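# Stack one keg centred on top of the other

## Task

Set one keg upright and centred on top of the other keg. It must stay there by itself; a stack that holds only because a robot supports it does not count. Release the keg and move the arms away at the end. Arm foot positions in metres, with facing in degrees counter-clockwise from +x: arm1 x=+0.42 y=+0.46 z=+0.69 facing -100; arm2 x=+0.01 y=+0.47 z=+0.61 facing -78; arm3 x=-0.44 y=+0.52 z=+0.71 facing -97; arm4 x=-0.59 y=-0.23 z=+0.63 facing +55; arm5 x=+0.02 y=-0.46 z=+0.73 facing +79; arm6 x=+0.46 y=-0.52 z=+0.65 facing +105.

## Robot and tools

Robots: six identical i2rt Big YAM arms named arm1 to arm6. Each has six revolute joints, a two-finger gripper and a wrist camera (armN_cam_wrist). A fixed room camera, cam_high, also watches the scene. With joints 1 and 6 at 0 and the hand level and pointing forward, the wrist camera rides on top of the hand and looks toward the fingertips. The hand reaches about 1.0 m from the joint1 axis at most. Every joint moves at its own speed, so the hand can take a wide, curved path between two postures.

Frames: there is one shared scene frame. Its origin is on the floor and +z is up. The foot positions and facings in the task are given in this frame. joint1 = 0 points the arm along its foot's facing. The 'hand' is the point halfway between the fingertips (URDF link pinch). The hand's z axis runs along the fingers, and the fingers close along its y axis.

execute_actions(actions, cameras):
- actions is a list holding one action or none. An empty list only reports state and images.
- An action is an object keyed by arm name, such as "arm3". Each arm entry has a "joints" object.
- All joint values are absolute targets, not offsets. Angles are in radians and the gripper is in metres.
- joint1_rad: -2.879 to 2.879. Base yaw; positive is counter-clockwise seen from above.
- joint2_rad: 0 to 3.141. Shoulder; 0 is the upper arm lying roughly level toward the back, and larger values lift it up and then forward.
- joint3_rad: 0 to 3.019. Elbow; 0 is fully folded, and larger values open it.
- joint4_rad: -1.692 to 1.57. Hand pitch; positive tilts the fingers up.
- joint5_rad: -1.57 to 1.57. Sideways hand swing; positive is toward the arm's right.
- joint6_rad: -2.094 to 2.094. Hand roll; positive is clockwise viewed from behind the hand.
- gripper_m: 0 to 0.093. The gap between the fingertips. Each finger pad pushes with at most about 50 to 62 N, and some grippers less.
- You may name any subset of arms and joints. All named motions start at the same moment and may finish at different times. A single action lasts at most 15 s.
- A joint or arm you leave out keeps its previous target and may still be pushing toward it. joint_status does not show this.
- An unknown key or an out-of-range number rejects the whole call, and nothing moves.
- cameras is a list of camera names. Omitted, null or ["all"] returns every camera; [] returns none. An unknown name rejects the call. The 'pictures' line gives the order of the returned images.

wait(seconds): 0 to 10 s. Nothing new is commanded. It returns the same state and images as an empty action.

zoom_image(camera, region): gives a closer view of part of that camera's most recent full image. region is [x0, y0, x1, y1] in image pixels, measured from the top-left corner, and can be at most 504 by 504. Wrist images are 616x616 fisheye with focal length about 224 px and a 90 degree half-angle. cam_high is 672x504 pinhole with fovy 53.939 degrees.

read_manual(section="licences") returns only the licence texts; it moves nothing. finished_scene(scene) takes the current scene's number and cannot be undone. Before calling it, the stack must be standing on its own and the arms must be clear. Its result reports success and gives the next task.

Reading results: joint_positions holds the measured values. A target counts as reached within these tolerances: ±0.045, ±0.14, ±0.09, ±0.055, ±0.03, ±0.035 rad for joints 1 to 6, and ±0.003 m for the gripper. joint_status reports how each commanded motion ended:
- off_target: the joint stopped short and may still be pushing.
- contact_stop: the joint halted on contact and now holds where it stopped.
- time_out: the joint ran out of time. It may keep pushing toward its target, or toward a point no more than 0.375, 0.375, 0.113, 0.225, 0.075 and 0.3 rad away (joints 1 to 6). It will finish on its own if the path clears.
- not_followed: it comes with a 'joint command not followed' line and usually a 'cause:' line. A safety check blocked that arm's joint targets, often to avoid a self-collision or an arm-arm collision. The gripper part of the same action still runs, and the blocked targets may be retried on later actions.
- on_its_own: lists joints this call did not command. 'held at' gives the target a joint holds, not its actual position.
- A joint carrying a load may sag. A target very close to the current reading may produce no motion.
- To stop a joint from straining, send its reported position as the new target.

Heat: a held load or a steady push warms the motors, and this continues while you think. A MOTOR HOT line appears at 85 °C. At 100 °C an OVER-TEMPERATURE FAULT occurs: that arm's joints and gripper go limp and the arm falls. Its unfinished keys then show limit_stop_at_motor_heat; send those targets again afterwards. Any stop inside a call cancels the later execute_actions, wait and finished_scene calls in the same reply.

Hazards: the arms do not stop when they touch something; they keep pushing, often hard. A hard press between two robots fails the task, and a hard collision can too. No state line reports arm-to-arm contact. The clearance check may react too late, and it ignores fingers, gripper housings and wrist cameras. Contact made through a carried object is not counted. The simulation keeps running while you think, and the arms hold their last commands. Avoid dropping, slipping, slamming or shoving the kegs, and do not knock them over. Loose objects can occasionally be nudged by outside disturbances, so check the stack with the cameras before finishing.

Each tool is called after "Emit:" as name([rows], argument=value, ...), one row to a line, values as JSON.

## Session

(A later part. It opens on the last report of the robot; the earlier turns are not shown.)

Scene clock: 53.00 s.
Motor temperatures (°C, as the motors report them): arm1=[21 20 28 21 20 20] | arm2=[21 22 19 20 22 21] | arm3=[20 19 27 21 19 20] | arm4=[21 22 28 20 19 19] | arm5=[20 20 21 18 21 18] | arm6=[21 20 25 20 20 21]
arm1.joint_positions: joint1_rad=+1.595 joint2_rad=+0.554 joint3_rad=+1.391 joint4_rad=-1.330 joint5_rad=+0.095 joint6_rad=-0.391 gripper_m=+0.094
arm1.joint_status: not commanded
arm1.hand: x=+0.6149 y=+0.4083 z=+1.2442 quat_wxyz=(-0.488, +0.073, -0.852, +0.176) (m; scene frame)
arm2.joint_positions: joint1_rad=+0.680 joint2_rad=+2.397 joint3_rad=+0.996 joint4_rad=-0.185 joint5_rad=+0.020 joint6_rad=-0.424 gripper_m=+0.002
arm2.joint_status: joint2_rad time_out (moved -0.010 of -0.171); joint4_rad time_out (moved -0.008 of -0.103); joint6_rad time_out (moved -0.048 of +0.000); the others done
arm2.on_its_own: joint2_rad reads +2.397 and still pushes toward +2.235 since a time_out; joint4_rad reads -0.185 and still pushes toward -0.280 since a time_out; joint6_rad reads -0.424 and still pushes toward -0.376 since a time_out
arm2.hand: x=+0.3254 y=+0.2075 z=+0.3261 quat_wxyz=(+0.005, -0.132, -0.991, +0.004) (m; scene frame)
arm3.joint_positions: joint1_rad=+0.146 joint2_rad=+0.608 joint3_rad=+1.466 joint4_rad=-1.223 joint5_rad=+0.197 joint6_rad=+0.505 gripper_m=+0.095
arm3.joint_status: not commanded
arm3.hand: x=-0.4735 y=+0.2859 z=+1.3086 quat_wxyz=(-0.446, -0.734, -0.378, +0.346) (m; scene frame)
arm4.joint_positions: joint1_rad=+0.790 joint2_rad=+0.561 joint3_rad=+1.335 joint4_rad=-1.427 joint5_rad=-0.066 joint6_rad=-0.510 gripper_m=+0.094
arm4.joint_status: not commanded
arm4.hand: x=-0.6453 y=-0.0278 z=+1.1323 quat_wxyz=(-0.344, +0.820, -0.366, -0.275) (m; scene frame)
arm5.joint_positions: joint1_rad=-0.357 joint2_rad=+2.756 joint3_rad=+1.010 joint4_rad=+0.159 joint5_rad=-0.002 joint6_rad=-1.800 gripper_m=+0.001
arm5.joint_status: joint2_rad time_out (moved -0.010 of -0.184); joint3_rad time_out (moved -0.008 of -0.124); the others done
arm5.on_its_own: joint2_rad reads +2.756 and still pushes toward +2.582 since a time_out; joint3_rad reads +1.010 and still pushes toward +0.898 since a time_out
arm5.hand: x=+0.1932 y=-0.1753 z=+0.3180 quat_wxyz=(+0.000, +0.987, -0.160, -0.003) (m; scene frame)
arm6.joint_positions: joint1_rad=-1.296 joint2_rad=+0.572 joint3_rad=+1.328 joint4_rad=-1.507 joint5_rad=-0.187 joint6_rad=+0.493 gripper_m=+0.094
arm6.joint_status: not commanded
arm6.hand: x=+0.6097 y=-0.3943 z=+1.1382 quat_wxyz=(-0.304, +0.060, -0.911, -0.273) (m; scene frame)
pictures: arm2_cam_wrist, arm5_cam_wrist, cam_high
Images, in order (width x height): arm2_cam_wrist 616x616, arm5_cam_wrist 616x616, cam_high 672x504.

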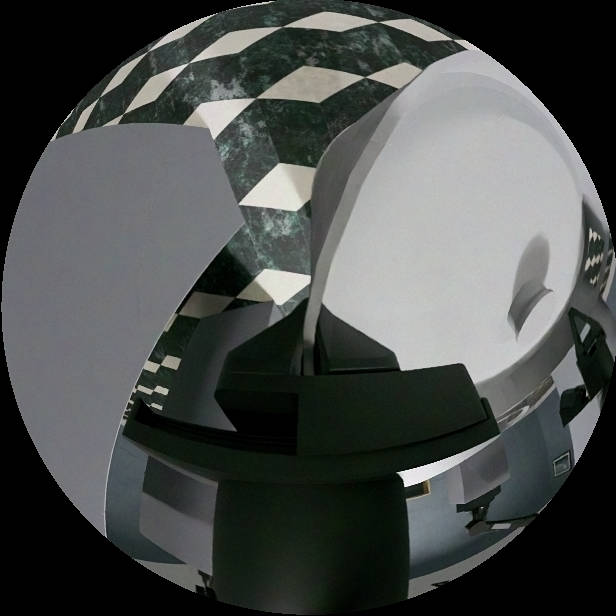

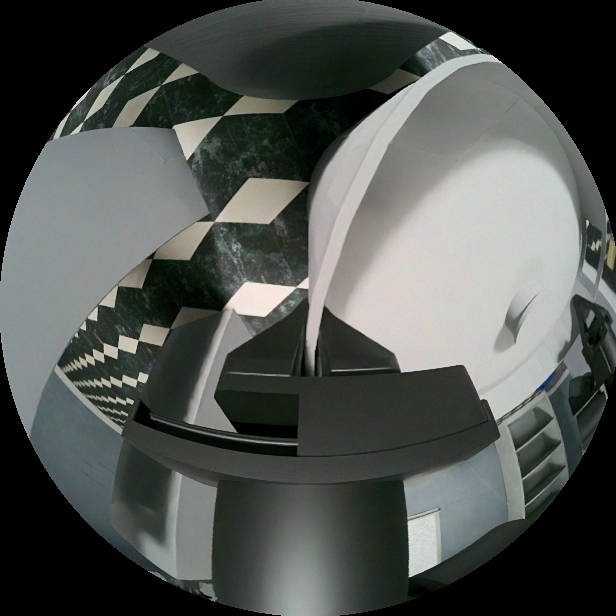

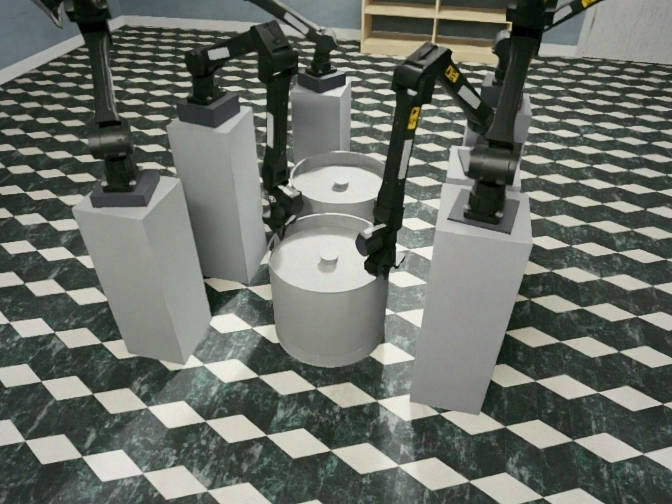

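Emit:
execute_actions([
  {"arm2":{"joints":{"joint1_rad":0.68,"joint2_rad":2.397,"joint3_rad":0.996,"joint4_rad":-0.185,"joint6_rad":-0.424}},"arm5":{"joints":{"joint2_rad":2.756,"joint3_rad":1.01,"joint4_rad":0.159,"joint6_rad":-1.8}},"arm6":{"joints":{"joint1_rad":-0.243,"joint2_rad":2.292,"joint3_rad":1.122,"joint4_rad":-0.39,"joint5_rad":0,"joint6_rad":0.35}},"arm3":{"joints":{"joint1_rad":0.981,"joint2_rad":2.723,"joint3_rad":1.96,"joint4_rad":-0.795,"joint5_rad":0,"joint6_rad":1.19}}},
], cameras=["arm3_cam_wrist","arm6_cam_wrist","cam_high"])

Scene clock: 67.43 s.
Motor temperatures (°C, as the motors report them): arm1=[21 20 28 21 20 20] | arm2=[21 23 19 20 22 21] | arm3=[20 19 27 21 19 20] | arm4=[21 22 29 20 19 19] | arm5=[20 22 23 18 21 18] | arm6=[21 20 25 20 20 21]
arm1.joint_positions: joint1_rad=+1.595 joint2_rad=+0.554 joint3_rad=+1.391 joint4_rad=-1.330 joint5_rad=+0.095 joint6_rad=-0.391 gripper_m=+0.094
arm1.joint_status: not commanded
arm1.hand: x=+0.6149 y=+0.4083 z=+1.2442 quat_wxyz=(-0.488, +0.073, -0.852, +0.176) (m; scene frame)
arm2.joint_positions: joint1_rad=+0.674 joint2_rad=+2.402 joint3_rad=+0.998 joint4_rad=-0.183 joint5_rad=+0.017 joint6_rad=-0.437 gripper_m=+0.002
arm2.joint_status: all done
arm2.hand: x=+0.3236 y=+0.2064 z=+0.3241 quat_wxyz=(+0.005, -0.129, -0.992, +0.002) (m; scene frame)
arm3.joint_positions: joint1_rad=+0.983 joint2_rad=+2.726 joint3_rad=+1.944 joint4_rad=-0.792 joint5_rad=+0.001 joint6_rad=+1.179 gripper_m=+0.095
arm3.joint_status: all done
arm3.hand: x=+0.0671 y=+0.0897 z=+0.4116 quat_wxyz=(+0.004, -0.810, -0.587, -0.006) (m; scene frame)
arm4.joint_positions: joint1_rad=+0.790 joint2_rad=+0.561 joint3_rad=+1.335 joint4_rad=-1.427 joint5_rad=-0.066 joint6_rad=-0.510 gripper_m=+0.094
arm4.joint_status: not commanded
arm4.hand: x=-0.6453 y=-0.0278 z=+1.1323 quat_wxyz=(-0.344, +0.820, -0.366, -0.275) (m; scene frame)
arm5.joint_positions: joint1_rad=-0.356 joint2_rad=+2.765 joint3_rad=+1.015 joint4_rad=+0.161 joint5_rad=-0.001 joint6_rad=-1.803 gripper_m=+0.001
arm5.joint_status: all done
arm5.hand: x=+0.1923 y=-0.1765 z=+0.3148 quat_wxyz=(+0.001, +0.987, -0.158, -0.003) (m; scene frame)
arm6.joint_positions: joint1_rad=-0.239 joint2_rad=+2.312 joint3_rad=+1.113 joint4_rad=-0.405 joint5_rad=+0.000 joint6_rad=+0.356 gripper_m=+0.094
arm6.joint_status: all done
arm6.hand: x=+0.4474 y=-0.0605 z=+0.4129 quat_wxyz=(+0.007, +0.583, -0.813, +0.012) (m; scene frame)
pictures: arm3_cam_wrist, arm6_cam_wrist, cam_high
Images, in order (width x height): arm3_cam_wrist 616x616, arm6_cam_wrist 616x616, cam_high 672x504.

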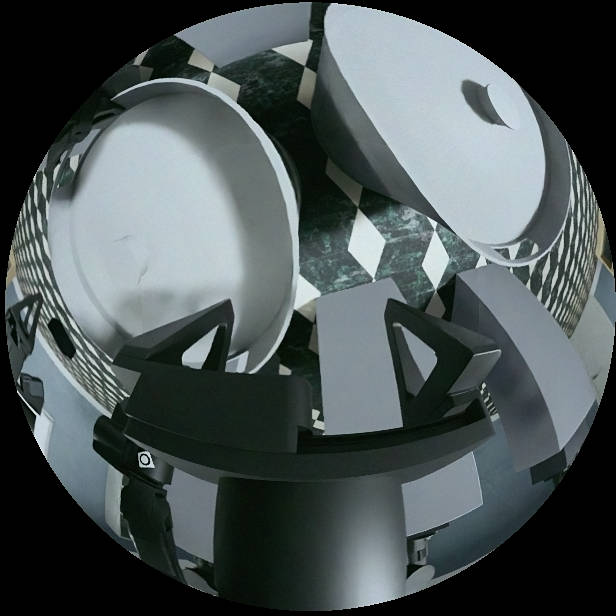

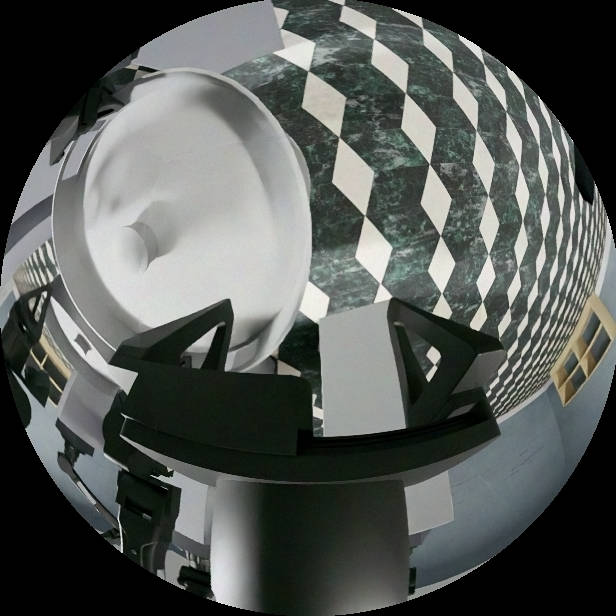

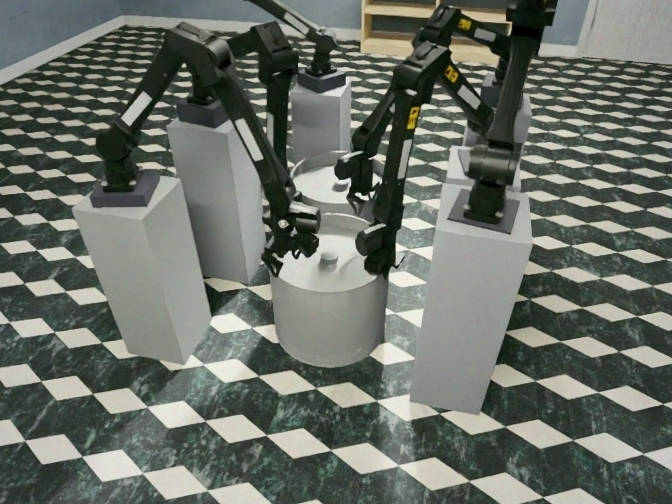

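Emit:
execute_actions([
  {"arm6":{"joints":{"joint2_rad":2.43,"joint3_rad":1.19,"joint4_rad":-0.315}},"arm3":{"joints":{"joint2_rad":2.84,"joint3_rad":2.075,"joint4_rad":-0.79}}},
], cameras=[])

Emit:
execute_actions([
  {"arm6":{"joints":{"joint2_rad":2.56,"joint3_rad":1.255,"joint4_rad":-0.245}},"arm3":{"joints":{"joint2_rad":2.968,"joint3_rad":2.198,"joint4_rad":-0.787}}},
], cameras=["arm3_cam_wrist","arm6_cam_wrist"])

Scene clock: 71.87 s.
Motor temperatures (°C, as the motors report them): arm1=[21 20 28 21 20 20] | arm2=[21 23 19 20 22 21] | arm3=[20 20 27 21 19 20] | arm4=[21 22 29 20 19 19] | arm5=[20 22 23 18 21 18] | arm6=[21 21 24 20 20 21]
arm1.joint_positions: joint1_rad=+1.595 joint2_rad=+0.554 joint3_rad=+1.391 joint4_rad=-1.330 joint5_rad=+0.095 joint6_rad=-0.391 gripper_m=+0.094
arm1.joint_status: not commanded
arm1.hand: x=+0.6149 y=+0.4083 z=+1.2442 quat_wxyz=(-0.488, +0.073, -0.852, +0.176) (m; scene frame)
arm2.joint_positions: joint1_rad=+0.674 joint2_rad=+2.402 joint3_rad=+0.998 joint4_rad=-0.183 joint5_rad=+0.017 joint6_rad=-0.437 gripper_m=+0.002
arm2.joint_status: not commanded
arm2.hand: x=+0.3236 y=+0.2064 z=+0.3241 quat_wxyz=(+0.005, -0.129, -0.992, +0.002) (m; scene frame)
arm3.joint_positions: joint1_rad=+0.983 joint2_rad=+2.831 joint3_rad=+2.047 joint4_rad=-0.792 joint5_rad=+0.001 joint6_rad=+1.179 gripper_m=+0.095
arm3.joint_status: all done
arm3.hand: x=+0.0723 y=+0.0860 z=+0.3715 quat_wxyz=(+0.005, -0.810, -0.587, -0.006) (m; scene frame)
arm4.joint_positions: joint1_rad=+0.790 joint2_rad=+0.561 joint3_rad=+1.335 joint4_rad=-1.427 joint5_rad=-0.066 joint6_rad=-0.510 gripper_m=+0.094
arm4.joint_status: not commanded
arm4.hand: x=-0.6453 y=-0.0278 z=+1.1323 quat_wxyz=(-0.344, +0.820, -0.366, -0.275) (m; scene frame)
arm5.joint_positions: joint1_rad=-0.356 joint2_rad=+2.765 joint3_rad=+1.015 joint4_rad=+0.161 joint5_rad=-0.001 joint6_rad=-1.803 gripper_m=+0.001
arm5.joint_status: not commanded
arm5.hand: x=+0.1923 y=-0.1765 z=+0.3148 quat_wxyz=(+0.001, +0.987, -0.158, -0.003) (m; scene frame)
arm6.joint_positions: joint1_rad=-0.239 joint2_rad=+2.447 joint3_rad=+1.184 joint4_rad=-0.324 joint5_rad=+0.000 joint6_rad=+0.356 gripper_m=+0.094
arm6.joint_status: all done
arm6.hand: x=+0.4472 y=-0.0503 z=+0.3616 quat_wxyz=(+0.002, +0.583, -0.813, +0.005) (m; scene frame)
pictures: none
No camera images: the call's "cameras" was empty. Leave "cameras" out to get every camera's image.

Scene clock: 72.90 s.
Motor temperatures (°C, as the motors report them): arm1=[21 20 29 21 20 20] | arm2=[21 23 19 20 22 21] | arm3=[20 21 27 21 19 20] | arm4=[21 22 29 20 19 19] | arm5=[20 22 22 18 21 18] | arm6=[21 21 24 20 20 21]
arm1.joint_positions: joint1_rad=+1.595 joint2_rad=+0.554 joint3_rad=+1.391 joint4_rad=-1.330 joint5_rad=+0.095 joint6_rad=-0.391 gripper_m=+0.094
arm1.joint_status: not commanded
arm1.hand: x=+0.6149 y=+0.4083 z=+1.2442 quat_wxyz=(-0.488, +0.073, -0.852, +0.176) (m; scene frame)
arm2.joint_positions: joint1_rad=+0.674 joint2_rad=+2.402 joint3_rad=+0.998 joint4_rad=-0.183 joint5_rad=+0.017 joint6_rad=-0.437 gripper_m=+0.002
arm2.joint_status: not commanded
arm2.hand: x=+0.3236 y=+0.2064 z=+0.3241 quat_wxyz=(+0.005, -0.129, -0.992, +0.002) (m; scene frame)
arm3.joint_positions: joint1_rad=+0.983 joint2_rad=+2.964 joint3_rad=+2.170 joint4_rad=-0.790 joint5_rad=+0.001 joint6_rad=+1.179 gripper_m=+0.095
arm3.joint_status: all done
arm3.hand: x=+0.0722 y=+0.0871 z=+0.3181 quat_wxyz=(+0.009, -0.810, -0.586, -0.005) (m; scene frame)
arm4.joint_positions: joint1_rad=+0.790 joint2_rad=+0.561 joint3_rad=+1.335 joint4_rad=-1.427 joint5_rad=-0.066 joint6_rad=-0.510 gripper_m=+0.094
arm4.joint_status: not commanded
arm4.hand: x=-0.6453 y=-0.0278 z=+1.1323 quat_wxyz=(-0.344, +0.820, -0.366, -0.275) (m; scene frame)
arm5.joint_positions: joint1_rad=-0.356 joint2_rad=+2.765 joint3_rad=+1.015 joint4_rad=+0.161 joint5_rad=-0.001 joint6_rad=-1.803 gripper_m=+0.001
arm5.joint_status: not commanded
arm5.hand: x=+0.1923 y=-0.1765 z=+0.3148 quat_wxyz=(+0.001, +0.987, -0.158, -0.003) (m; scene frame)
arm6.joint_positions: joint1_rad=-0.239 joint2_rad=+2.576 joint3_rad=+1.251 joint4_rad=-0.255 joint5_rad=+0.000 joint6_rad=+0.356 gripper_m=+0.094
arm6.joint_status: all done
arm6.hand: x=+0.4473 y=-0.0499 z=+0.3102 quat_wxyz=(+0.000, +0.583, -0.813, +0.002) (m; scene frame)
pictures: arm3_cam_wrist, arm6_cam_wrist
Images, in order (width x height): arm3_cam_wrist 616x616, arm6_cam_wrist 616x616.

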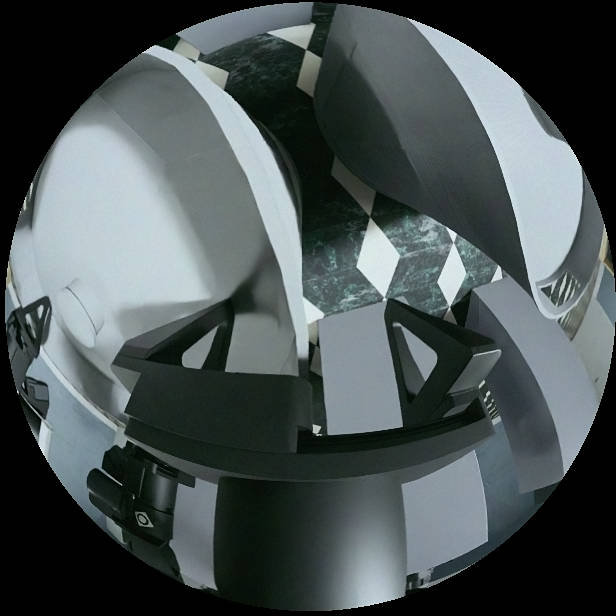

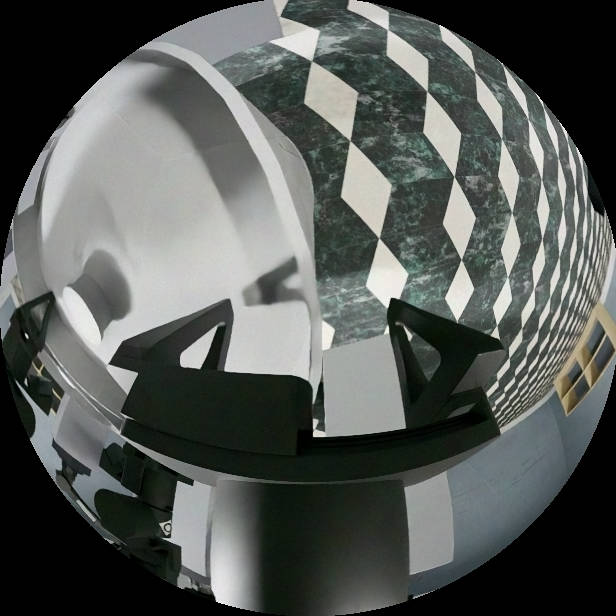

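Emit:
execute_actions([
  {"arm6":{"joints":{"gripper_m":0}},"arm3":{"joints":{"gripper_m":0}}},
], cameras=[])

Emit:
execute_actions([
  {"arm2":{"joints":{"joint2_rad":2.256,"joint3_rad":1.02}},"arm5":{"joints":{"joint2_rad":2.65,"joint3_rad":0.99}},"arm6":{"joints":{"joint2_rad":2.45,"joint3_rad":1.28}},"arm3":{"joints":{"joint2_rad":2.8,"joint3_rad":2.26}}},
], cameras=[])

Emit:
execute_actions([
  {"arm2":{"joints":{"joint2_rad":1.971,"joint3_rad":0.956,"joint4_rad":-0.37}},"arm5":{"joints":{"joint2_rad":2.352,"joint3_rad":0.814,"joint4_rad":0.06}},"arm6":{"joints":{"joint2_rad":2.19,"joint3_rad":1.17,"joint4_rad":-0.39}},"arm3":{"joints":{"joint2_rad":2.565,"joint3_rad":2.065,"joint4_rad":-0.83}}},
], cameras=["cam_high"])

Scene clock: 81.97 s.
Motor temperatures (°C, as the motors report them): arm1=[21 20 29 21 20 20] | arm2=[21 23 19 20 22 21] | arm3=[20 22 27 21 19 20] | arm4=[21 22 29 20 19 19] | arm5=[20 21 22 18 21 18] | arm6=[21 22 23 20 20 21]
arm1.joint_positions: joint1_rad=+1.595 joint2_rad=+0.554 joint3_rad=+1.391 joint4_rad=-1.330 joint5_rad=+0.095 joint6_rad=-0.391 gripper_m=+0.094
arm1.joint_status: not commanded
arm1.hand: x=+0.6149 y=+0.4083 z=+1.2442 quat_wxyz=(-0.488, +0.073, -0.852, +0.176) (m; scene frame)
arm2.joint_positions: joint1_rad=+0.674 joint2_rad=+2.402 joint3_rad=+0.998 joint4_rad=-0.183 joint5_rad=+0.017 joint6_rad=-0.437 gripper_m=+0.002
arm2.joint_status: not commanded
arm2.hand: x=+0.3236 y=+0.2064 z=+0.3241 quat_wxyz=(+0.005, -0.129, -0.992, +0.002) (m; scene frame)
arm3.joint_positions: joint1_rad=+0.983 joint2_rad=+2.964 joint3_rad=+2.174 joint4_rad=-0.779 joint5_rad=-0.008 joint6_rad=+1.224 gripper_m=+0.002
arm3.joint_status: all done
arm3.hand: x=+0.0765 y=+0.0850 z=+0.3192 quat_wxyz=(+0.003, -0.823, -0.568, -0.011) (m; scene frame)
arm4.joint_positions: joint1_rad=+0.790 joint2_rad=+0.561 joint3_rad=+1.335 joint4_rad=-1.427 joint5_rad=-0.066 joint6_rad=-0.510 gripper_m=+0.094
arm4.joint_status: not commanded
arm4.hand: x=-0.6453 y=-0.0278 z=+1.1323 quat_wxyz=(-0.344, +0.820, -0.366, -0.275) (m; scene frame)
arm5.joint_positions: joint1_rad=-0.356 joint2_rad=+2.765 joint3_rad=+1.015 joint4_rad=+0.161 joint5_rad=-0.001 joint6_rad=-1.803 gripper_m=+0.001
arm5.joint_status: not commanded
arm5.hand: x=+0.1923 y=-0.1765 z=+0.3148 quat_wxyz=(+0.001, +0.987, -0.158, -0.003) (m; scene frame)
arm6.joint_positions: joint1_rad=-0.240 joint2_rad=+2.576 joint3_rad=+1.251 joint4_rad=-0.255 joint5_rad=+0.005 joint6_rad=+0.386 gripper_m=+0.002
arm6.joint_status: all done
arm6.hand: x=+0.4488 y=-0.0501 z=+0.3101 quat_wxyz=(-0.002, +0.570, -0.821, +0.004) (m; scene frame)
pictures: none
No camera images: the call's "cameras" was empty. Leave "cameras" out to get every camera's image.

Scene clock: 83.97 s.
Motor temperatures (°C, as the motors report them): arm1=[21 20 29 21 20 20] | arm2=[21 23 19 20 22 21] | arm3=[20 23 27 21 19 20] | arm4=[21 22 29 20 19 19] | arm5=[20 22 22 18 21 18] | arm6=[21 22 23 20 20 21]
arm1.joint_positions: joint1_rad=+1.595 joint2_rad=+0.554 joint3_rad=+1.391 joint4_rad=-1.330 joint5_rad=+0.095 joint6_rad=-0.391 gripper_m=+0.094
arm1.joint_status: not commanded
arm1.hand: x=+0.6149 y=+0.4083 z=+1.2442 quat_wxyz=(-0.488, +0.073, -0.852, +0.176) (m; scene frame)
arm2.joint_positions: joint1_rad=+0.674 joint2_rad=+2.397 joint3_rad=+0.998 joint4_rad=-0.183 joint5_rad=+0.017 joint6_rad=-0.437 gripper_m=+0.002
arm2.joint_status: joint2_rad time_out (moved -0.005 of -0.146); the others done
arm2.on_its_own: joint2_rad reads +2.397 and still pushes toward +2.256 since a time_out
arm2.hand: x=+0.3256 y=+0.2047 z=+0.3262 quat_wxyz=(+0.002, -0.129, -0.992, +0.004) (m; scene frame)
arm3.joint_positions: joint1_rad=+0.983 joint2_rad=+2.957 joint3_rad=+2.179 joint4_rad=-0.781 joint5_rad=-0.008 joint6_rad=+1.225 gripper_m=+0.002
arm3.joint_status: joint2_rad time_out (moved -0.007 of -0.164); the others done
arm3.on_its_own: joint2_rad reads +2.957 and still pushes toward +2.800 since a time_out
arm3.hand: x=+0.0805 y=+0.0815 z=+0.3249 quat_wxyz=(-0.002, -0.823, -0.568, -0.012) (m; scene frame)
arm4.joint_positions: joint1_rad=+0.790 joint2_rad=+0.561 joint3_rad=+1.335 joint4_rad=-1.427 joint5_rad=-0.066 joint6_rad=-0.510 gripper_m=+0.094
arm4.joint_status: not commanded
arm4.hand: x=-0.6453 y=-0.0278 z=+1.1323 quat_wxyz=(-0.344, +0.820, -0.366, -0.275) (m; scene frame)
arm5.joint_positions: joint1_rad=-0.356 joint2_rad=+2.761 joint3_rad=+1.015 joint4_rad=+0.160 joint5_rad=+0.001 joint6_rad=-1.804 gripper_m=+0.001
arm5.joint_status: all done
arm5.hand: x=+0.1936 y=-0.1755 z=+0.3159 quat_wxyz=(+0.001, +0.988, -0.158, -0.002) (m; scene frame)
arm6.joint_positions: joint1_rad=-0.241 joint2_rad=+2.573 joint3_rad=+1.251 joint4_rad=-0.255 joint5_rad=+0.008 joint6_rad=+0.386 gripper_m=+0.002
arm6.joint_status: all done
arm6.hand: x=+0.4494 y=-0.0484 z=+0.3117 quat_wxyz=(-0.004, +0.570, -0.822, +0.003) (m; scene frame)
pictures: none
No camera images: the call's "cameras" was empty. Leave "cameras" out to get every camera's image.

not run: a stop came earlier in this reply.

Emit:
execute_actions([
  {"arm2":{"joints":{"joint2_rad":2.18,"joint3_rad":1.03}},"arm5":{"joints":{"joint2_rad":2.585,"joint3_rad":0.975}},"arm6":{"joints":{"joint2_rad":2.40,"joint3_rad":1.29}},"arm3":{"joints":{"joint2_rad":2.73,"joint3_rad":2.285}}},
], cameras=["cam_high"])

Scene clock: 88.10 s.
Motor temperatures (°C, as the motors report them): arm1=[21 20 29 21 20 20] | arm2=[21 23 19 20 22 21] | arm3=[20 26 29 21 19 20] | arm4=[21 22 29 20 19 19] | arm5=[20 22 22 18 21 18] | arm6=[21 23 22 20 20 21]
arm1.joint_positions: joint1_rad=+1.595 joint2_rad=+0.554 joint3_rad=+1.391 joint4_rad=-1.330 joint5_rad=+0.095 joint6_rad=-0.391 gripper_m=+0.094
arm1.joint_status: not commanded
arm1.hand: x=+0.6149 y=+0.4083 z=+1.2442 quat_wxyz=(-0.488, +0.073, -0.852, +0.176) (m; scene frame)
arm2.joint_positions: joint1_rad=+0.675 joint2_rad=+2.378 joint3_rad=+0.998 joint4_rad=-0.192 joint5_rad=+0.015 joint6_rad=-0.441 gripper_m=+0.002
arm2.joint_status: joint2_rad time_out (moved -0.019 of -0.217); the others done
arm2.on_its_own: joint2_rad reads +2.378 and still pushes toward +2.180 since a time_out
arm2.hand: x=+0.3296 y=+0.2020 z=+0.3336 quat_wxyz=(-0.002, -0.127, -0.992, +0.006) (m; scene frame)
arm3.joint_positions: joint1_rad=+0.985 joint2_rad=+2.937 joint3_rad=+2.179 joint4_rad=-0.801 joint5_rad=-0.002 joint6_rad=+1.229 gripper_m=+0.002
arm3.joint_status: joint2_rad time_out (moved -0.020 of -0.227); joint3_rad time_out (moved +0.000 of +0.106)
arm3.on_its_own: joint2_rad reads +2.937 and still pushes toward +2.730 since a time_out; joint3_rad reads +2.179 and still pushes toward +2.285 since a time_out
arm3.hand: x=+0.0847 y=+0.0780 z=+0.3384 quat_wxyz=(-0.003, -0.824, -0.567, -0.009) (m; scene frame)
arm4.joint_positions: joint1_rad=+0.790 joint2_rad=+0.561 joint3_rad=+1.335 joint4_rad=-1.427 joint5_rad=-0.066 joint6_rad=-0.510 gripper_m=+0.094
arm4.joint_status: not commanded
arm4.hand: x=-0.6453 y=-0.0278 z=+1.1323 quat_wxyz=(-0.344, +0.820, -0.366, -0.275) (m; scene frame)
arm5.joint_positions: joint1_rad=-0.368 joint2_rad=+2.744 joint3_rad=+1.004 joint4_rad=+0.155 joint5_rad=-0.003 joint6_rad=-1.814 gripper_m=+0.001
arm5.joint_status: joint2_rad time_out (moved -0.017 of -0.176); the others done
arm5.on_its_own: joint2_rad reads +2.744 and still pushes toward +2.585 since a time_out
arm5.hand: x=+0.1969 y=-0.1761 z=+0.3219 quat_wxyz=(-0.001, +0.987, -0.158, -0.003) (m; scene frame)
arm6.joint_positions: joint1_rad=-0.251 joint2_rad=+2.577 joint3_rad=+1.247 joint4_rad=-0.253 joint5_rad=-0.005 joint6_rad=+0.378 gripper_m=+0.002
arm6.joint_status: joint2_rad time_out (moved +0.004 of -0.173); the others done
arm6.on_its_own: joint2_rad is held at +2.572, not at your +2.400, since a time_out
arm6.hand: x=+0.4521 y=-0.0523 z=+0.3094 quat_wxyz=(+0.003, +0.569, -0.822, +0.003) (m; scene frame)
pictures: cam_high
joint command not followed: on one or more control steps a check withheld the commanded joint targets of the arm2 arm, and it was not sent them on those steps.
cause: the commanded joint targets would bring a part of the robot too close to another arm (this arm's wrist (the part past joint 4) and the other arm's wrist (the part past joint 4)); next, command targets that bring no part of the robot closer to that arm.
joint command not followed: on one or more control steps a check withheld the commanded joint targets of the arm6 arm, and it was not sent them on those steps.
cause: the commanded joint targets would bring a part of the robot too close to another arm (this arm's wrist (the part past joint 4) and the other arm's wrist (the part past joint 4)); next, command targets that bring no part of the robot closer to that arm.
Images, in order (width x height): cam_high 672x504.

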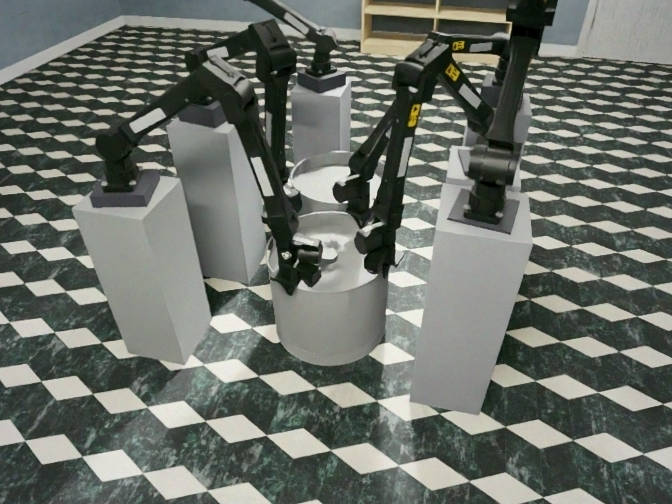

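Emit:
execute_actions([
  {"arm2":{"joints":{"joint1_rad":0.71,"joint2_rad":1.925,"joint3_rad":0.93,"joint4_rad":-0.39}},"arm5":{"joints":{"joint2_rad":2.313,"joint3_rad":0.79,"joint4_rad":0.05}},"arm6":{"joints":{"joint1_rad":-0.28,"joint2_rad":2.155,"joint3_rad":1.14,"joint4_rad":-0.41,"joint6_rad":0.386}},"arm3":{"joints":{"joint2_rad":2.515,"joint3_rad":2.07,"joint4_rad":-0.83,"joint6_rad":1.225}}},
], cameras=["cam_high"])

Scene clock: 101.43 s.
Motor temperatures (°C, as the motors report them): arm1=[21 20 29 21 20 20] | arm2=[21 25 20 20 22 21] | arm3=[20 32 32 21 19 20] | arm4=[21 22 30 20 19 19] | arm5=[20 24 21 18 21 18] | arm6=[21 23 22 20 20 21]
arm1.joint_positions: joint1_rad=+1.595 joint2_rad=+0.554 joint3_rad=+1.391 joint4_rad=-1.330 joint5_rad=+0.095 joint6_rad=-0.391 gripper_m=+0.094
arm1.joint_status: not commanded
arm1.hand: x=+0.6149 y=+0.4083 z=+1.2442 quat_wxyz=(-0.488, +0.073, -0.852, +0.176) (m; scene frame)
arm2.joint_positions: joint1_rad=+0.691 joint2_rad=+2.038 joint3_rad=+0.892 joint4_rad=-0.389 joint5_rad=+0.004 joint6_rad=-0.430 gripper_m=+0.002
arm2.joint_status: all done
arm2.hand: x=+0.3375 y=+0.2060 z=+0.4554 quat_wxyz=(-0.020, -0.124, -0.992, +0.011) (m; scene frame)
arm3.joint_positions: joint1_rad=+0.997 joint2_rad=+2.685 joint3_rad=+1.993 joint4_rad=-0.857 joint5_rad=-0.010 joint6_rad=+1.246 gripper_m=+0.002
arm3.joint_status: joint2_rad time_out (moved -0.252 of -0.422); the others done
arm3.on_its_own: joint2_rad reads +2.685 and still pushes toward +2.515 since a time_out
arm3.hand: x=+0.0932 y=+0.0813 z=+0.4528 quat_wxyz=(-0.006, -0.825, -0.564, -0.015) (m; scene frame)
arm4.joint_positions: joint1_rad=+0.790 joint2_rad=+0.561 joint3_rad=+1.335 joint4_rad=-1.427 joint5_rad=-0.066 joint6_rad=-0.510 gripper_m=+0.094
arm4.joint_status: not commanded
arm4.hand: x=-0.6453 y=-0.0278 z=+1.1323 quat_wxyz=(-0.344, +0.820, -0.366, -0.275) (m; scene frame)
arm5.joint_positions: joint1_rad=-0.376 joint2_rad=+2.404 joint3_rad=+0.799 joint4_rad=+0.043 joint5_rad=+0.017 joint6_rad=-1.818 gripper_m=+0.001
arm5.joint_status: all done
arm5.hand: x=+0.2057 y=-0.1746 z=+0.4371 quat_wxyz=(-0.007, +0.987, -0.161, +0.010) (m; scene frame)
arm6.joint_positions: joint1_rad=-0.271 joint2_rad=+2.259 joint3_rad=+1.106 joint4_rad=-0.410 joint5_rad=+0.003 joint6_rad=+0.373 gripper_m=+0.002
arm6.joint_status: all done
arm6.hand: x=+0.4622 y=-0.0475 z=+0.4353 quat_wxyz=(-0.006, +0.563, -0.826, -0.003) (m; scene frame)
pictures: cam_high
Images, in order (width x height): cam_high 672x504.

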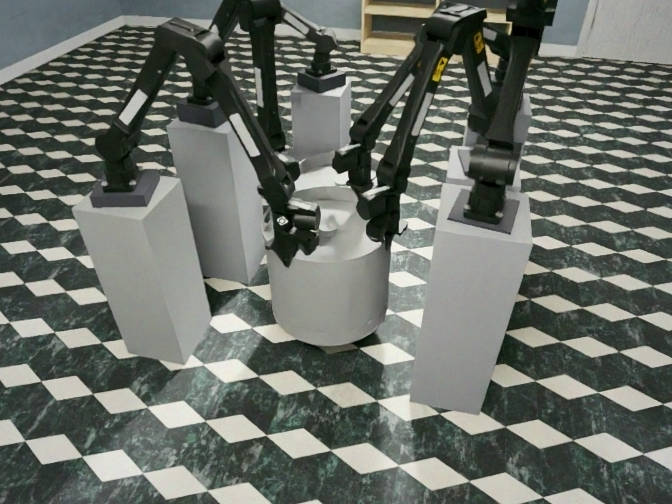

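Emit:
execute_actions([
  {"arm2":{"joints":{"joint1_rad":0.68,"joint2_rad":1.59,"joint3_rad":1.0,"joint4_rad":-0.78}},"arm5":{"joints":{"joint2_rad":1.84,"joint3_rad":0.695,"joint4_rad":-0.3}},"arm6":{"joints":{"joint1_rad":-0.245,"joint2_rad":1.823,"joint3_rad":1.143,"joint4_rad":-0.715}},"arm3":{"joints":{"joint2_rad":2.28,"joint3_rad":1.943,"joint4_rad":-1.01}}},
], cameras=[])

Emit:
execute_actions([
  {"arm2":{"joints":{"joint2_rad":1.355,"joint3_rad":1.19,"joint4_rad":-1.195}},"arm5":{"joints":{"joint2_rad":1.39,"joint3_rad":0.795,"joint4_rad":-0.79}},"arm6":{"joints":{"joint2_rad":1.57,"joint3_rad":1.28,"joint4_rad":-1.085}},"arm3":{"joints":{"joint2_rad":2.09,"joint3_rad":2.03,"joint4_rad":-1.27}}},
], cameras=["cam_high"])

Scene clock: 113.00 s.
Motor temperatures (°C, as the motors report them): arm1=[21 20 29 21 20 20] | arm2=[21 25 21 20 22 21] | arm3=[20 33 33 21 19 20] | arm4=[21 22 30 20 19 19] | arm5=[20 23 21 18 22 18] | arm6=[21 24 23 20 20 21]
arm1.joint_positions: joint1_rad=+1.595 joint2_rad=+0.554 joint3_rad=+1.391 joint4_rad=-1.330 joint5_rad=+0.095 joint6_rad=-0.391 gripper_m=+0.094
arm1.joint_status: not commanded
arm1.hand: x=+0.6149 y=+0.4083 z=+1.2442 quat_wxyz=(-0.488, +0.073, -0.852, +0.176) (m; scene frame)
arm2.joint_positions: joint1_rad=+0.671 joint2_rad=+1.686 joint3_rad=+0.909 joint4_rad=-0.771 joint5_rad=+0.010 joint6_rad=-0.450 gripper_m=+0.002
arm2.joint_status: joint3_rad time_out (moved +0.017 of +0.108); the others done
arm2.on_its_own: joint3_rad reads +0.909 and still pushes toward +1.000 since a time_out
arm2.hand: x=+0.3233 y=+0.2042 z=+0.5963 quat_wxyz=(-0.013, -0.124, -0.992, +0.010) (m; scene frame)
arm3.joint_positions: joint1_rad=+0.986 joint2_rad=+2.421 joint3_rad=+1.880 joint4_rad=-1.019 joint5_rad=-0.004 joint6_rad=+1.234 gripper_m=+0.002
arm3.joint_status: joint2_rad time_out (moved -0.264 of -0.405); the others done
arm3.on_its_own: joint2_rad reads +2.421 and still pushes toward +2.280 since a time_out
arm3.hand: x=+0.0795 y=+0.0794 z=+0.5928 quat_wxyz=(-0.002, -0.825, -0.565, -0.010) (m; scene frame)
arm4.joint_positions: joint1_rad=+0.790 joint2_rad=+0.561 joint3_rad=+1.335 joint4_rad=-1.427 joint5_rad=-0.066 joint6_rad=-0.510 gripper_m=+0.094
arm4.joint_status: not commanded
arm4.hand: x=-0.6453 y=-0.0278 z=+1.1323 quat_wxyz=(-0.344, +0.820, -0.366, -0.275) (m; scene frame)
arm5.joint_positions: joint1_rad=-0.363 joint2_rad=+1.936 joint3_rad=+0.664 joint4_rad=-0.299 joint5_rad=+0.007 joint6_rad=-1.811 gripper_m=+0.001
arm5.joint_status: all done
arm5.hand: x=+0.1979 y=-0.1764 z=+0.5789 quat_wxyz=(-0.005, +0.988, -0.157, +0.004) (m; scene frame)
arm6.joint_positions: joint1_rad=-0.249 joint2_rad=+1.938 joint3_rad=+1.084 joint4_rad=-0.720 joint5_rad=+0.002 joint6_rad=+0.383 gripper_m=+0.002
arm6.joint_status: all done
arm6.hand: x=+0.4514 y=-0.0484 z=+0.5762 quat_wxyz=(-0.002, +0.568, -0.823, +0.001) (m; scene frame)
pictures: none
No camera images: the call's "cameras" was empty. Leave "cameras" out to get every camera's image.

not run: a stop came earlier in this reply.

Emit:
execute_actions([
  {"arm2":{"joints":{"joint2_rad":1.375,"joint3_rad":1.19,"joint4_rad":-1.195}},"arm5":{"joints":{"joint2_rad":1.39,"joint3_rad":0.795,"joint4_rad":-0.79}},"arm6":{"joints":{"joint2_rad":1.57,"joint3_rad":1.28,"joint4_rad":-1.085}},"arm3":{"joints":{"joint2_rad":2.105,"joint3_rad":2.02,"joint4_rad":-1.27}}},
], cameras=["cam_high"])

Scene clock: 117.23 s.
Motor temperatures (°C, as the motors report them): arm1=[21 20 29 21 20 20] | arm2=[21 25 23 20 22 21] | arm3=[20 33 34 21 19 20] | arm4=[21 22 30 20 19 19] | arm5=[20 23 22 18 22 18] | arm6=[21 25 24 20 20 21]
arm1.joint_positions: joint1_rad=+1.595 joint2_rad=+0.554 joint3_rad=+1.391 joint4_rad=-1.330 joint5_rad=+0.095 joint6_rad=-0.391 gripper_m=+0.094
arm1.joint_status: not commanded
arm1.hand: x=+0.6149 y=+0.4083 z=+1.2442 quat_wxyz=(-0.488, +0.073, -0.852, +0.176) (m; scene frame)
arm2.joint_positions: joint1_rad=+0.660 joint2_rad=+1.472 joint3_rad=+1.094 joint4_rad=-1.178 joint5_rad=+0.022 joint6_rad=-0.452 gripper_m=+0.002
arm2.joint_status: joint3_rad time_out (moved +0.185 of +0.281); the others done
arm2.on_its_own: joint3_rad reads +1.094 and still pushes toward +1.190 since a time_out
arm2.hand: x=+0.3171 y=+0.1993 z=+0.7383 quat_wxyz=(-0.007, -0.129, -0.992, +0.013) (m; scene frame)
arm3.joint_positions: joint1_rad=+0.982 joint2_rad=+2.225 joint3_rad=+1.922 joint4_rad=-1.240 joint5_rad=+0.007 joint6_rad=+1.239 gripper_m=+0.002
arm3.joint_status: joint3_rad time_out (moved +0.041 of +0.140); the others done
arm3.on_its_own: joint3_rad reads +1.922 and still pushes toward +2.020 since a time_out
arm3.hand: x=+0.0721 y=+0.0766 z=+0.7354 quat_wxyz=(-0.011, -0.828, -0.561, -0.007) (m; scene frame)
arm4.joint_positions: joint1_rad=+0.790 joint2_rad=+0.561 joint3_rad=+1.335 joint4_rad=-1.427 joint5_rad=-0.066 joint6_rad=-0.510 gripper_m=+0.094
arm4.joint_status: not commanded
arm4.hand: x=-0.6453 y=-0.0278 z=+1.1323 quat_wxyz=(-0.344, +0.820, -0.366, -0.275) (m; scene frame)
arm5.joint_positions: joint1_rad=-0.359 joint2_rad=+1.497 joint3_rad=+0.697 joint4_rad=-0.774 joint5_rad=-0.004 joint6_rad=-1.800 gripper_m=+0.001
arm5.joint_status: joint3_rad time_out (moved +0.034 of +0.131); the others done
arm5.on_its_own: joint3_rad reads +0.697 and still pushes toward +0.795 since a time_out
arm5.hand: x=+0.1916 y=-0.1813 z=+0.7232 quat_wxyz=(-0.006, +0.987, -0.161, -0.001) (m; scene frame)
arm6.joint_positions: joint1_rad=-0.239 joint2_rad=+1.686 joint3_rad=+1.177 joint4_rad=-1.073 joint5_rad=-0.006 joint6_rad=+0.398 gripper_m=+0.002
arm6.joint_status: joint3_rad time_out (moved +0.093 of +0.196); the others done
arm6.on_its_own: joint3_rad reads +1.177 and still pushes toward +1.280 since a time_out
arm6.hand: x=+0.4452 y=-0.0568 z=+0.7176 quat_wxyz=(+0.003, +0.566, -0.825, +0.002) (m; scene frame)
pictures: cam_high
Images, in order (width x height): cam_high 672x504.

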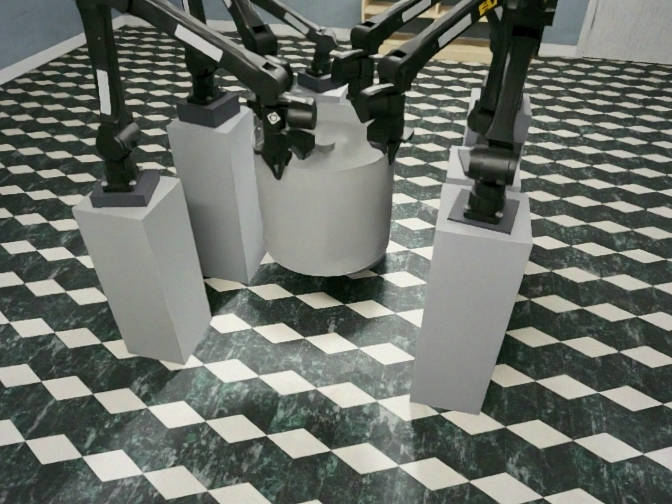

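Emit:
execute_actions([
  {"arm2":{"joints":{"joint1_rad":0.307,"joint2_rad":1.197,"joint3_rad":0.995,"joint4_rad":-1.195,"joint6_rad":-0.804}},"arm5":{"joints":{"joint1_rad":0.112,"joint2_rad":1.215,"joint3_rad":0.6,"joint4_rad":-0.79,"joint6_rad":-1.335}},"arm6":{"joints":{"joint1_rad":0.092,"joint6_rad":0.718}},"arm3":{"joints":{"joint1_rad":0.777,"joint2_rad":1.895,"joint3_rad":1.645,"joint4_rad":-1.11,"joint6_rad":1.018}}},
], cameras=[])

Emit:
execute_actions([
  {"arm2":{"joints":{"joint1_rad":-0.17,"joint2_rad":1.163,"joint3_rad":0.963,"joint4_rad":-1.2,"joint6_rad":-1.281}},"arm5":{"joints":{"joint1_rad":0.723,"joint2_rad":1.232,"joint3_rad":0.617,"joint4_rad":-0.79,"joint6_rad":-0.724}},"arm6":{"joints":{"joint1_rad":0.39,"joint2_rad":1.68,"joint3_rad":1.45,"joint4_rad":-1.13,"joint6_rad":1.016}},"arm3":{"joints":{"joint1_rad":0.517,"joint2_rad":1.78,"joint3_rad":1.44,"joint4_rad":-1.035,"joint6_rad":0.758}}},
], cameras=["cam_high"])

Scene clock: 134.40 s.
Motor temperatures (°C, as the motors report them): arm1=[21 20 30 21 20 20] | arm2=[21 24 29 20 23 21] | arm3=[20 32 37 21 19 20] | arm4=[21 22 30 20 19 19] | arm5=[20 22 27 18 21 18] | arm6=[21 25 31 20 20 21]
arm1.joint_positions: joint1_rad=+1.595 joint2_rad=+0.554 joint3_rad=+1.391 joint4_rad=-1.330 joint5_rad=+0.095 joint6_rad=-0.391 gripper_m=+0.094
arm1.joint_status: not commanded
arm1.hand: x=+0.6149 y=+0.4083 z=+1.2442 quat_wxyz=(-0.488, +0.073, -0.852, +0.176) (m; scene frame)
arm2.joint_positions: joint1_rad=+0.287 joint2_rad=+1.284 joint3_rad=+0.909 joint4_rad=-1.173 joint5_rad=+0.026 joint6_rad=-0.827 gripper_m=+0.002
arm2.joint_status: all done
arm2.hand: x=+0.1638 y=+0.1668 z=+0.7363 quat_wxyz=(-0.002, -0.128, -0.992, +0.017) (m; scene frame)
arm3.joint_positions: joint1_rad=+0.776 joint2_rad=+2.025 joint3_rad=+1.577 joint4_rad=-1.110 joint5_rad=+0.005 joint6_rad=+1.029 gripper_m=+0.002
arm3.joint_status: all done
arm3.hand: x=-0.0780 y=+0.0455 z=+0.7341 quat_wxyz=(-0.004, -0.826, -0.563, -0.005) (m; scene frame)
arm4.joint_positions: joint1_rad=+0.790 joint2_rad=+0.561 joint3_rad=+1.335 joint4_rad=-1.427 joint5_rad=-0.066 joint6_rad=-0.510 gripper_m=+0.094
arm4.joint_status: not commanded
arm4.hand: x=-0.6453 y=-0.0278 z=+1.1323 quat_wxyz=(-0.344, +0.820, -0.366, -0.275) (m; scene frame)
arm5.joint_positions: joint1_rad=+0.110 joint2_rad=+1.301 joint3_rad=+0.505 joint4_rad=-0.785 joint5_rad=+0.000 joint6_rad=-1.333 gripper_m=+0.001
arm5.joint_status: joint3_rad time_out (moved -0.192 of -0.097); the others done
arm5.on_its_own: joint3_rad reads +0.505 and still pushes toward +0.600 since a time_out
arm5.hand: x=+0.0415 y=-0.2099 z=+0.7236 quat_wxyz=(-0.001, +0.987, -0.160, +0.001) (m; scene frame)
arm6.joint_positions: joint1_rad=+0.095 joint2_rad=+1.682 joint3_rad=+1.177 joint4_rad=-1.067 joint5_rad=-0.007 joint6_rad=+0.734 gripper_m=+0.002
arm6.joint_status: all done
arm6.on_its_own: joint3_rad reads +1.177 and still pushes toward +1.280 since a time_out
arm6.hand: x=+0.2932 y=-0.0857 z=+0.7187 quat_wxyz=(+0.001, +0.565, -0.825, -0.002) (m; scene frame)
pictures: none
No camera images: the call's "cameras" was empty. Leave "cameras" out to get every camera's image.

not run: a stop came earlier in this reply.

Emit:
execute_actions([
  {"arm2":{"joints":{"joint1_rad":-0.17,"joint2_rad":1.163,"joint3_rad":0.963,"joint4_rad":-1.2,"joint6_rad":-1.281}},"arm5":{"joints":{"joint1_rad":0.723,"joint2_rad":1.232,"joint3_rad":0.617,"joint4_rad":-0.79,"joint6_rad":-0.724}},"arm6":{"joints":{"joint1_rad":0.39,"joint2_rad":1.68,"joint3_rad":1.45,"joint4_rad":-1.13,"joint6_rad":1.016}},"arm3":{"joints":{"joint1_rad":0.517,"joint2_rad":1.78,"joint3_rad":1.44,"joint4_rad":-1.035,"joint6_rad":0.758}}},
], cameras=[])

Scene clock: 139.63 s.
Motor temperatures (°C, as the motors report them): arm1=[21 20 30 21 20 20] | arm2=[21 24 29 20 23 21] | arm3=[20 32 36 21 19 20] | arm4=[21 22 30 20 19 19] | arm5=[20 22 28 18 22 18] | arm6=[21 25 33 20 20 21]
arm1.joint_positions: joint1_rad=+1.595 joint2_rad=+0.554 joint3_rad=+1.391 joint4_rad=-1.330 joint5_rad=+0.095 joint6_rad=-0.391 gripper_m=+0.094
arm1.joint_status: not commanded
arm1.hand: x=+0.6149 y=+0.4083 z=+1.2442 quat_wxyz=(-0.488, +0.073, -0.852, +0.176) (m; scene frame)
arm2.joint_positions: joint1_rad=-0.187 joint2_rad=+1.242 joint3_rad=+0.871 joint4_rad=-1.150 joint5_rad=+0.025 joint6_rad=-1.308 gripper_m=+0.002
arm2.joint_status: joint3_rad time_out (moved -0.038 of +0.054); the others done
arm2.on_its_own: joint3_rad reads +0.871 and still pushes toward +0.963 since a time_out
arm2.hand: x=+0.0085 y=+0.1382 z=+0.7341 quat_wxyz=(+0.002, -0.125, -0.992, +0.026) (m; scene frame)
arm3.joint_positions: joint1_rad=+0.520 joint2_rad=+1.906 joint3_rad=+1.378 joint4_rad=-1.024 joint5_rad=+0.007 joint6_rad=+0.767 gripper_m=+0.002
arm3.joint_status: all done
arm3.hand: x=-0.2304 y=+0.0166 z=+0.7301 quat_wxyz=(-0.006, -0.825, -0.565, -0.001) (m; scene frame)
arm4.joint_positions: joint1_rad=+0.790 joint2_rad=+0.561 joint3_rad=+1.335 joint4_rad=-1.427 joint5_rad=-0.066 joint6_rad=-0.510 gripper_m=+0.094
arm4.joint_status: not commanded
arm4.hand: x=-0.6453 y=-0.0278 z=+1.1323 quat_wxyz=(-0.344, +0.820, -0.366, -0.275) (m; scene frame)
arm5.joint_positions: joint1_rad=+0.703 joint2_rad=+1.311 joint3_rad=+0.511 joint4_rad=-0.771 joint5_rad=-0.014 joint6_rad=-0.747 gripper_m=+0.001
arm5.joint_status: joint3_rad time_out (moved +0.006 of +0.112); the others done
arm5.on_its_own: joint3_rad reads +0.511 and still pushes toward +0.617 since a time_out
arm5.hand: x=-0.1065 y=-0.2374 z=+0.7218 quat_wxyz=(-0.002, +0.988, -0.157, -0.004) (m; scene frame)
arm6.joint_positions: joint1_rad=+0.390 joint2_rad=+1.802 joint3_rad=+1.340 joint4_rad=-1.105 joint5_rad=-0.008 joint6_rad=+1.021 gripper_m=+0.002
arm6.joint_status: joint3_rad time_out (moved +0.163 of +0.273); the others done
arm6.on_its_own: joint3_rad reads +1.340 and still pushes toward +1.450 since a time_out
arm6.hand: x=+0.1422 y=-0.1118 z=+0.7167 quat_wxyz=(+0.001, +0.568, -0.823, -0.003) (m; scene frame)
pictures: none
No camera images: the call's "cameras" was empty. Leave "cameras" out to get every camera's image.


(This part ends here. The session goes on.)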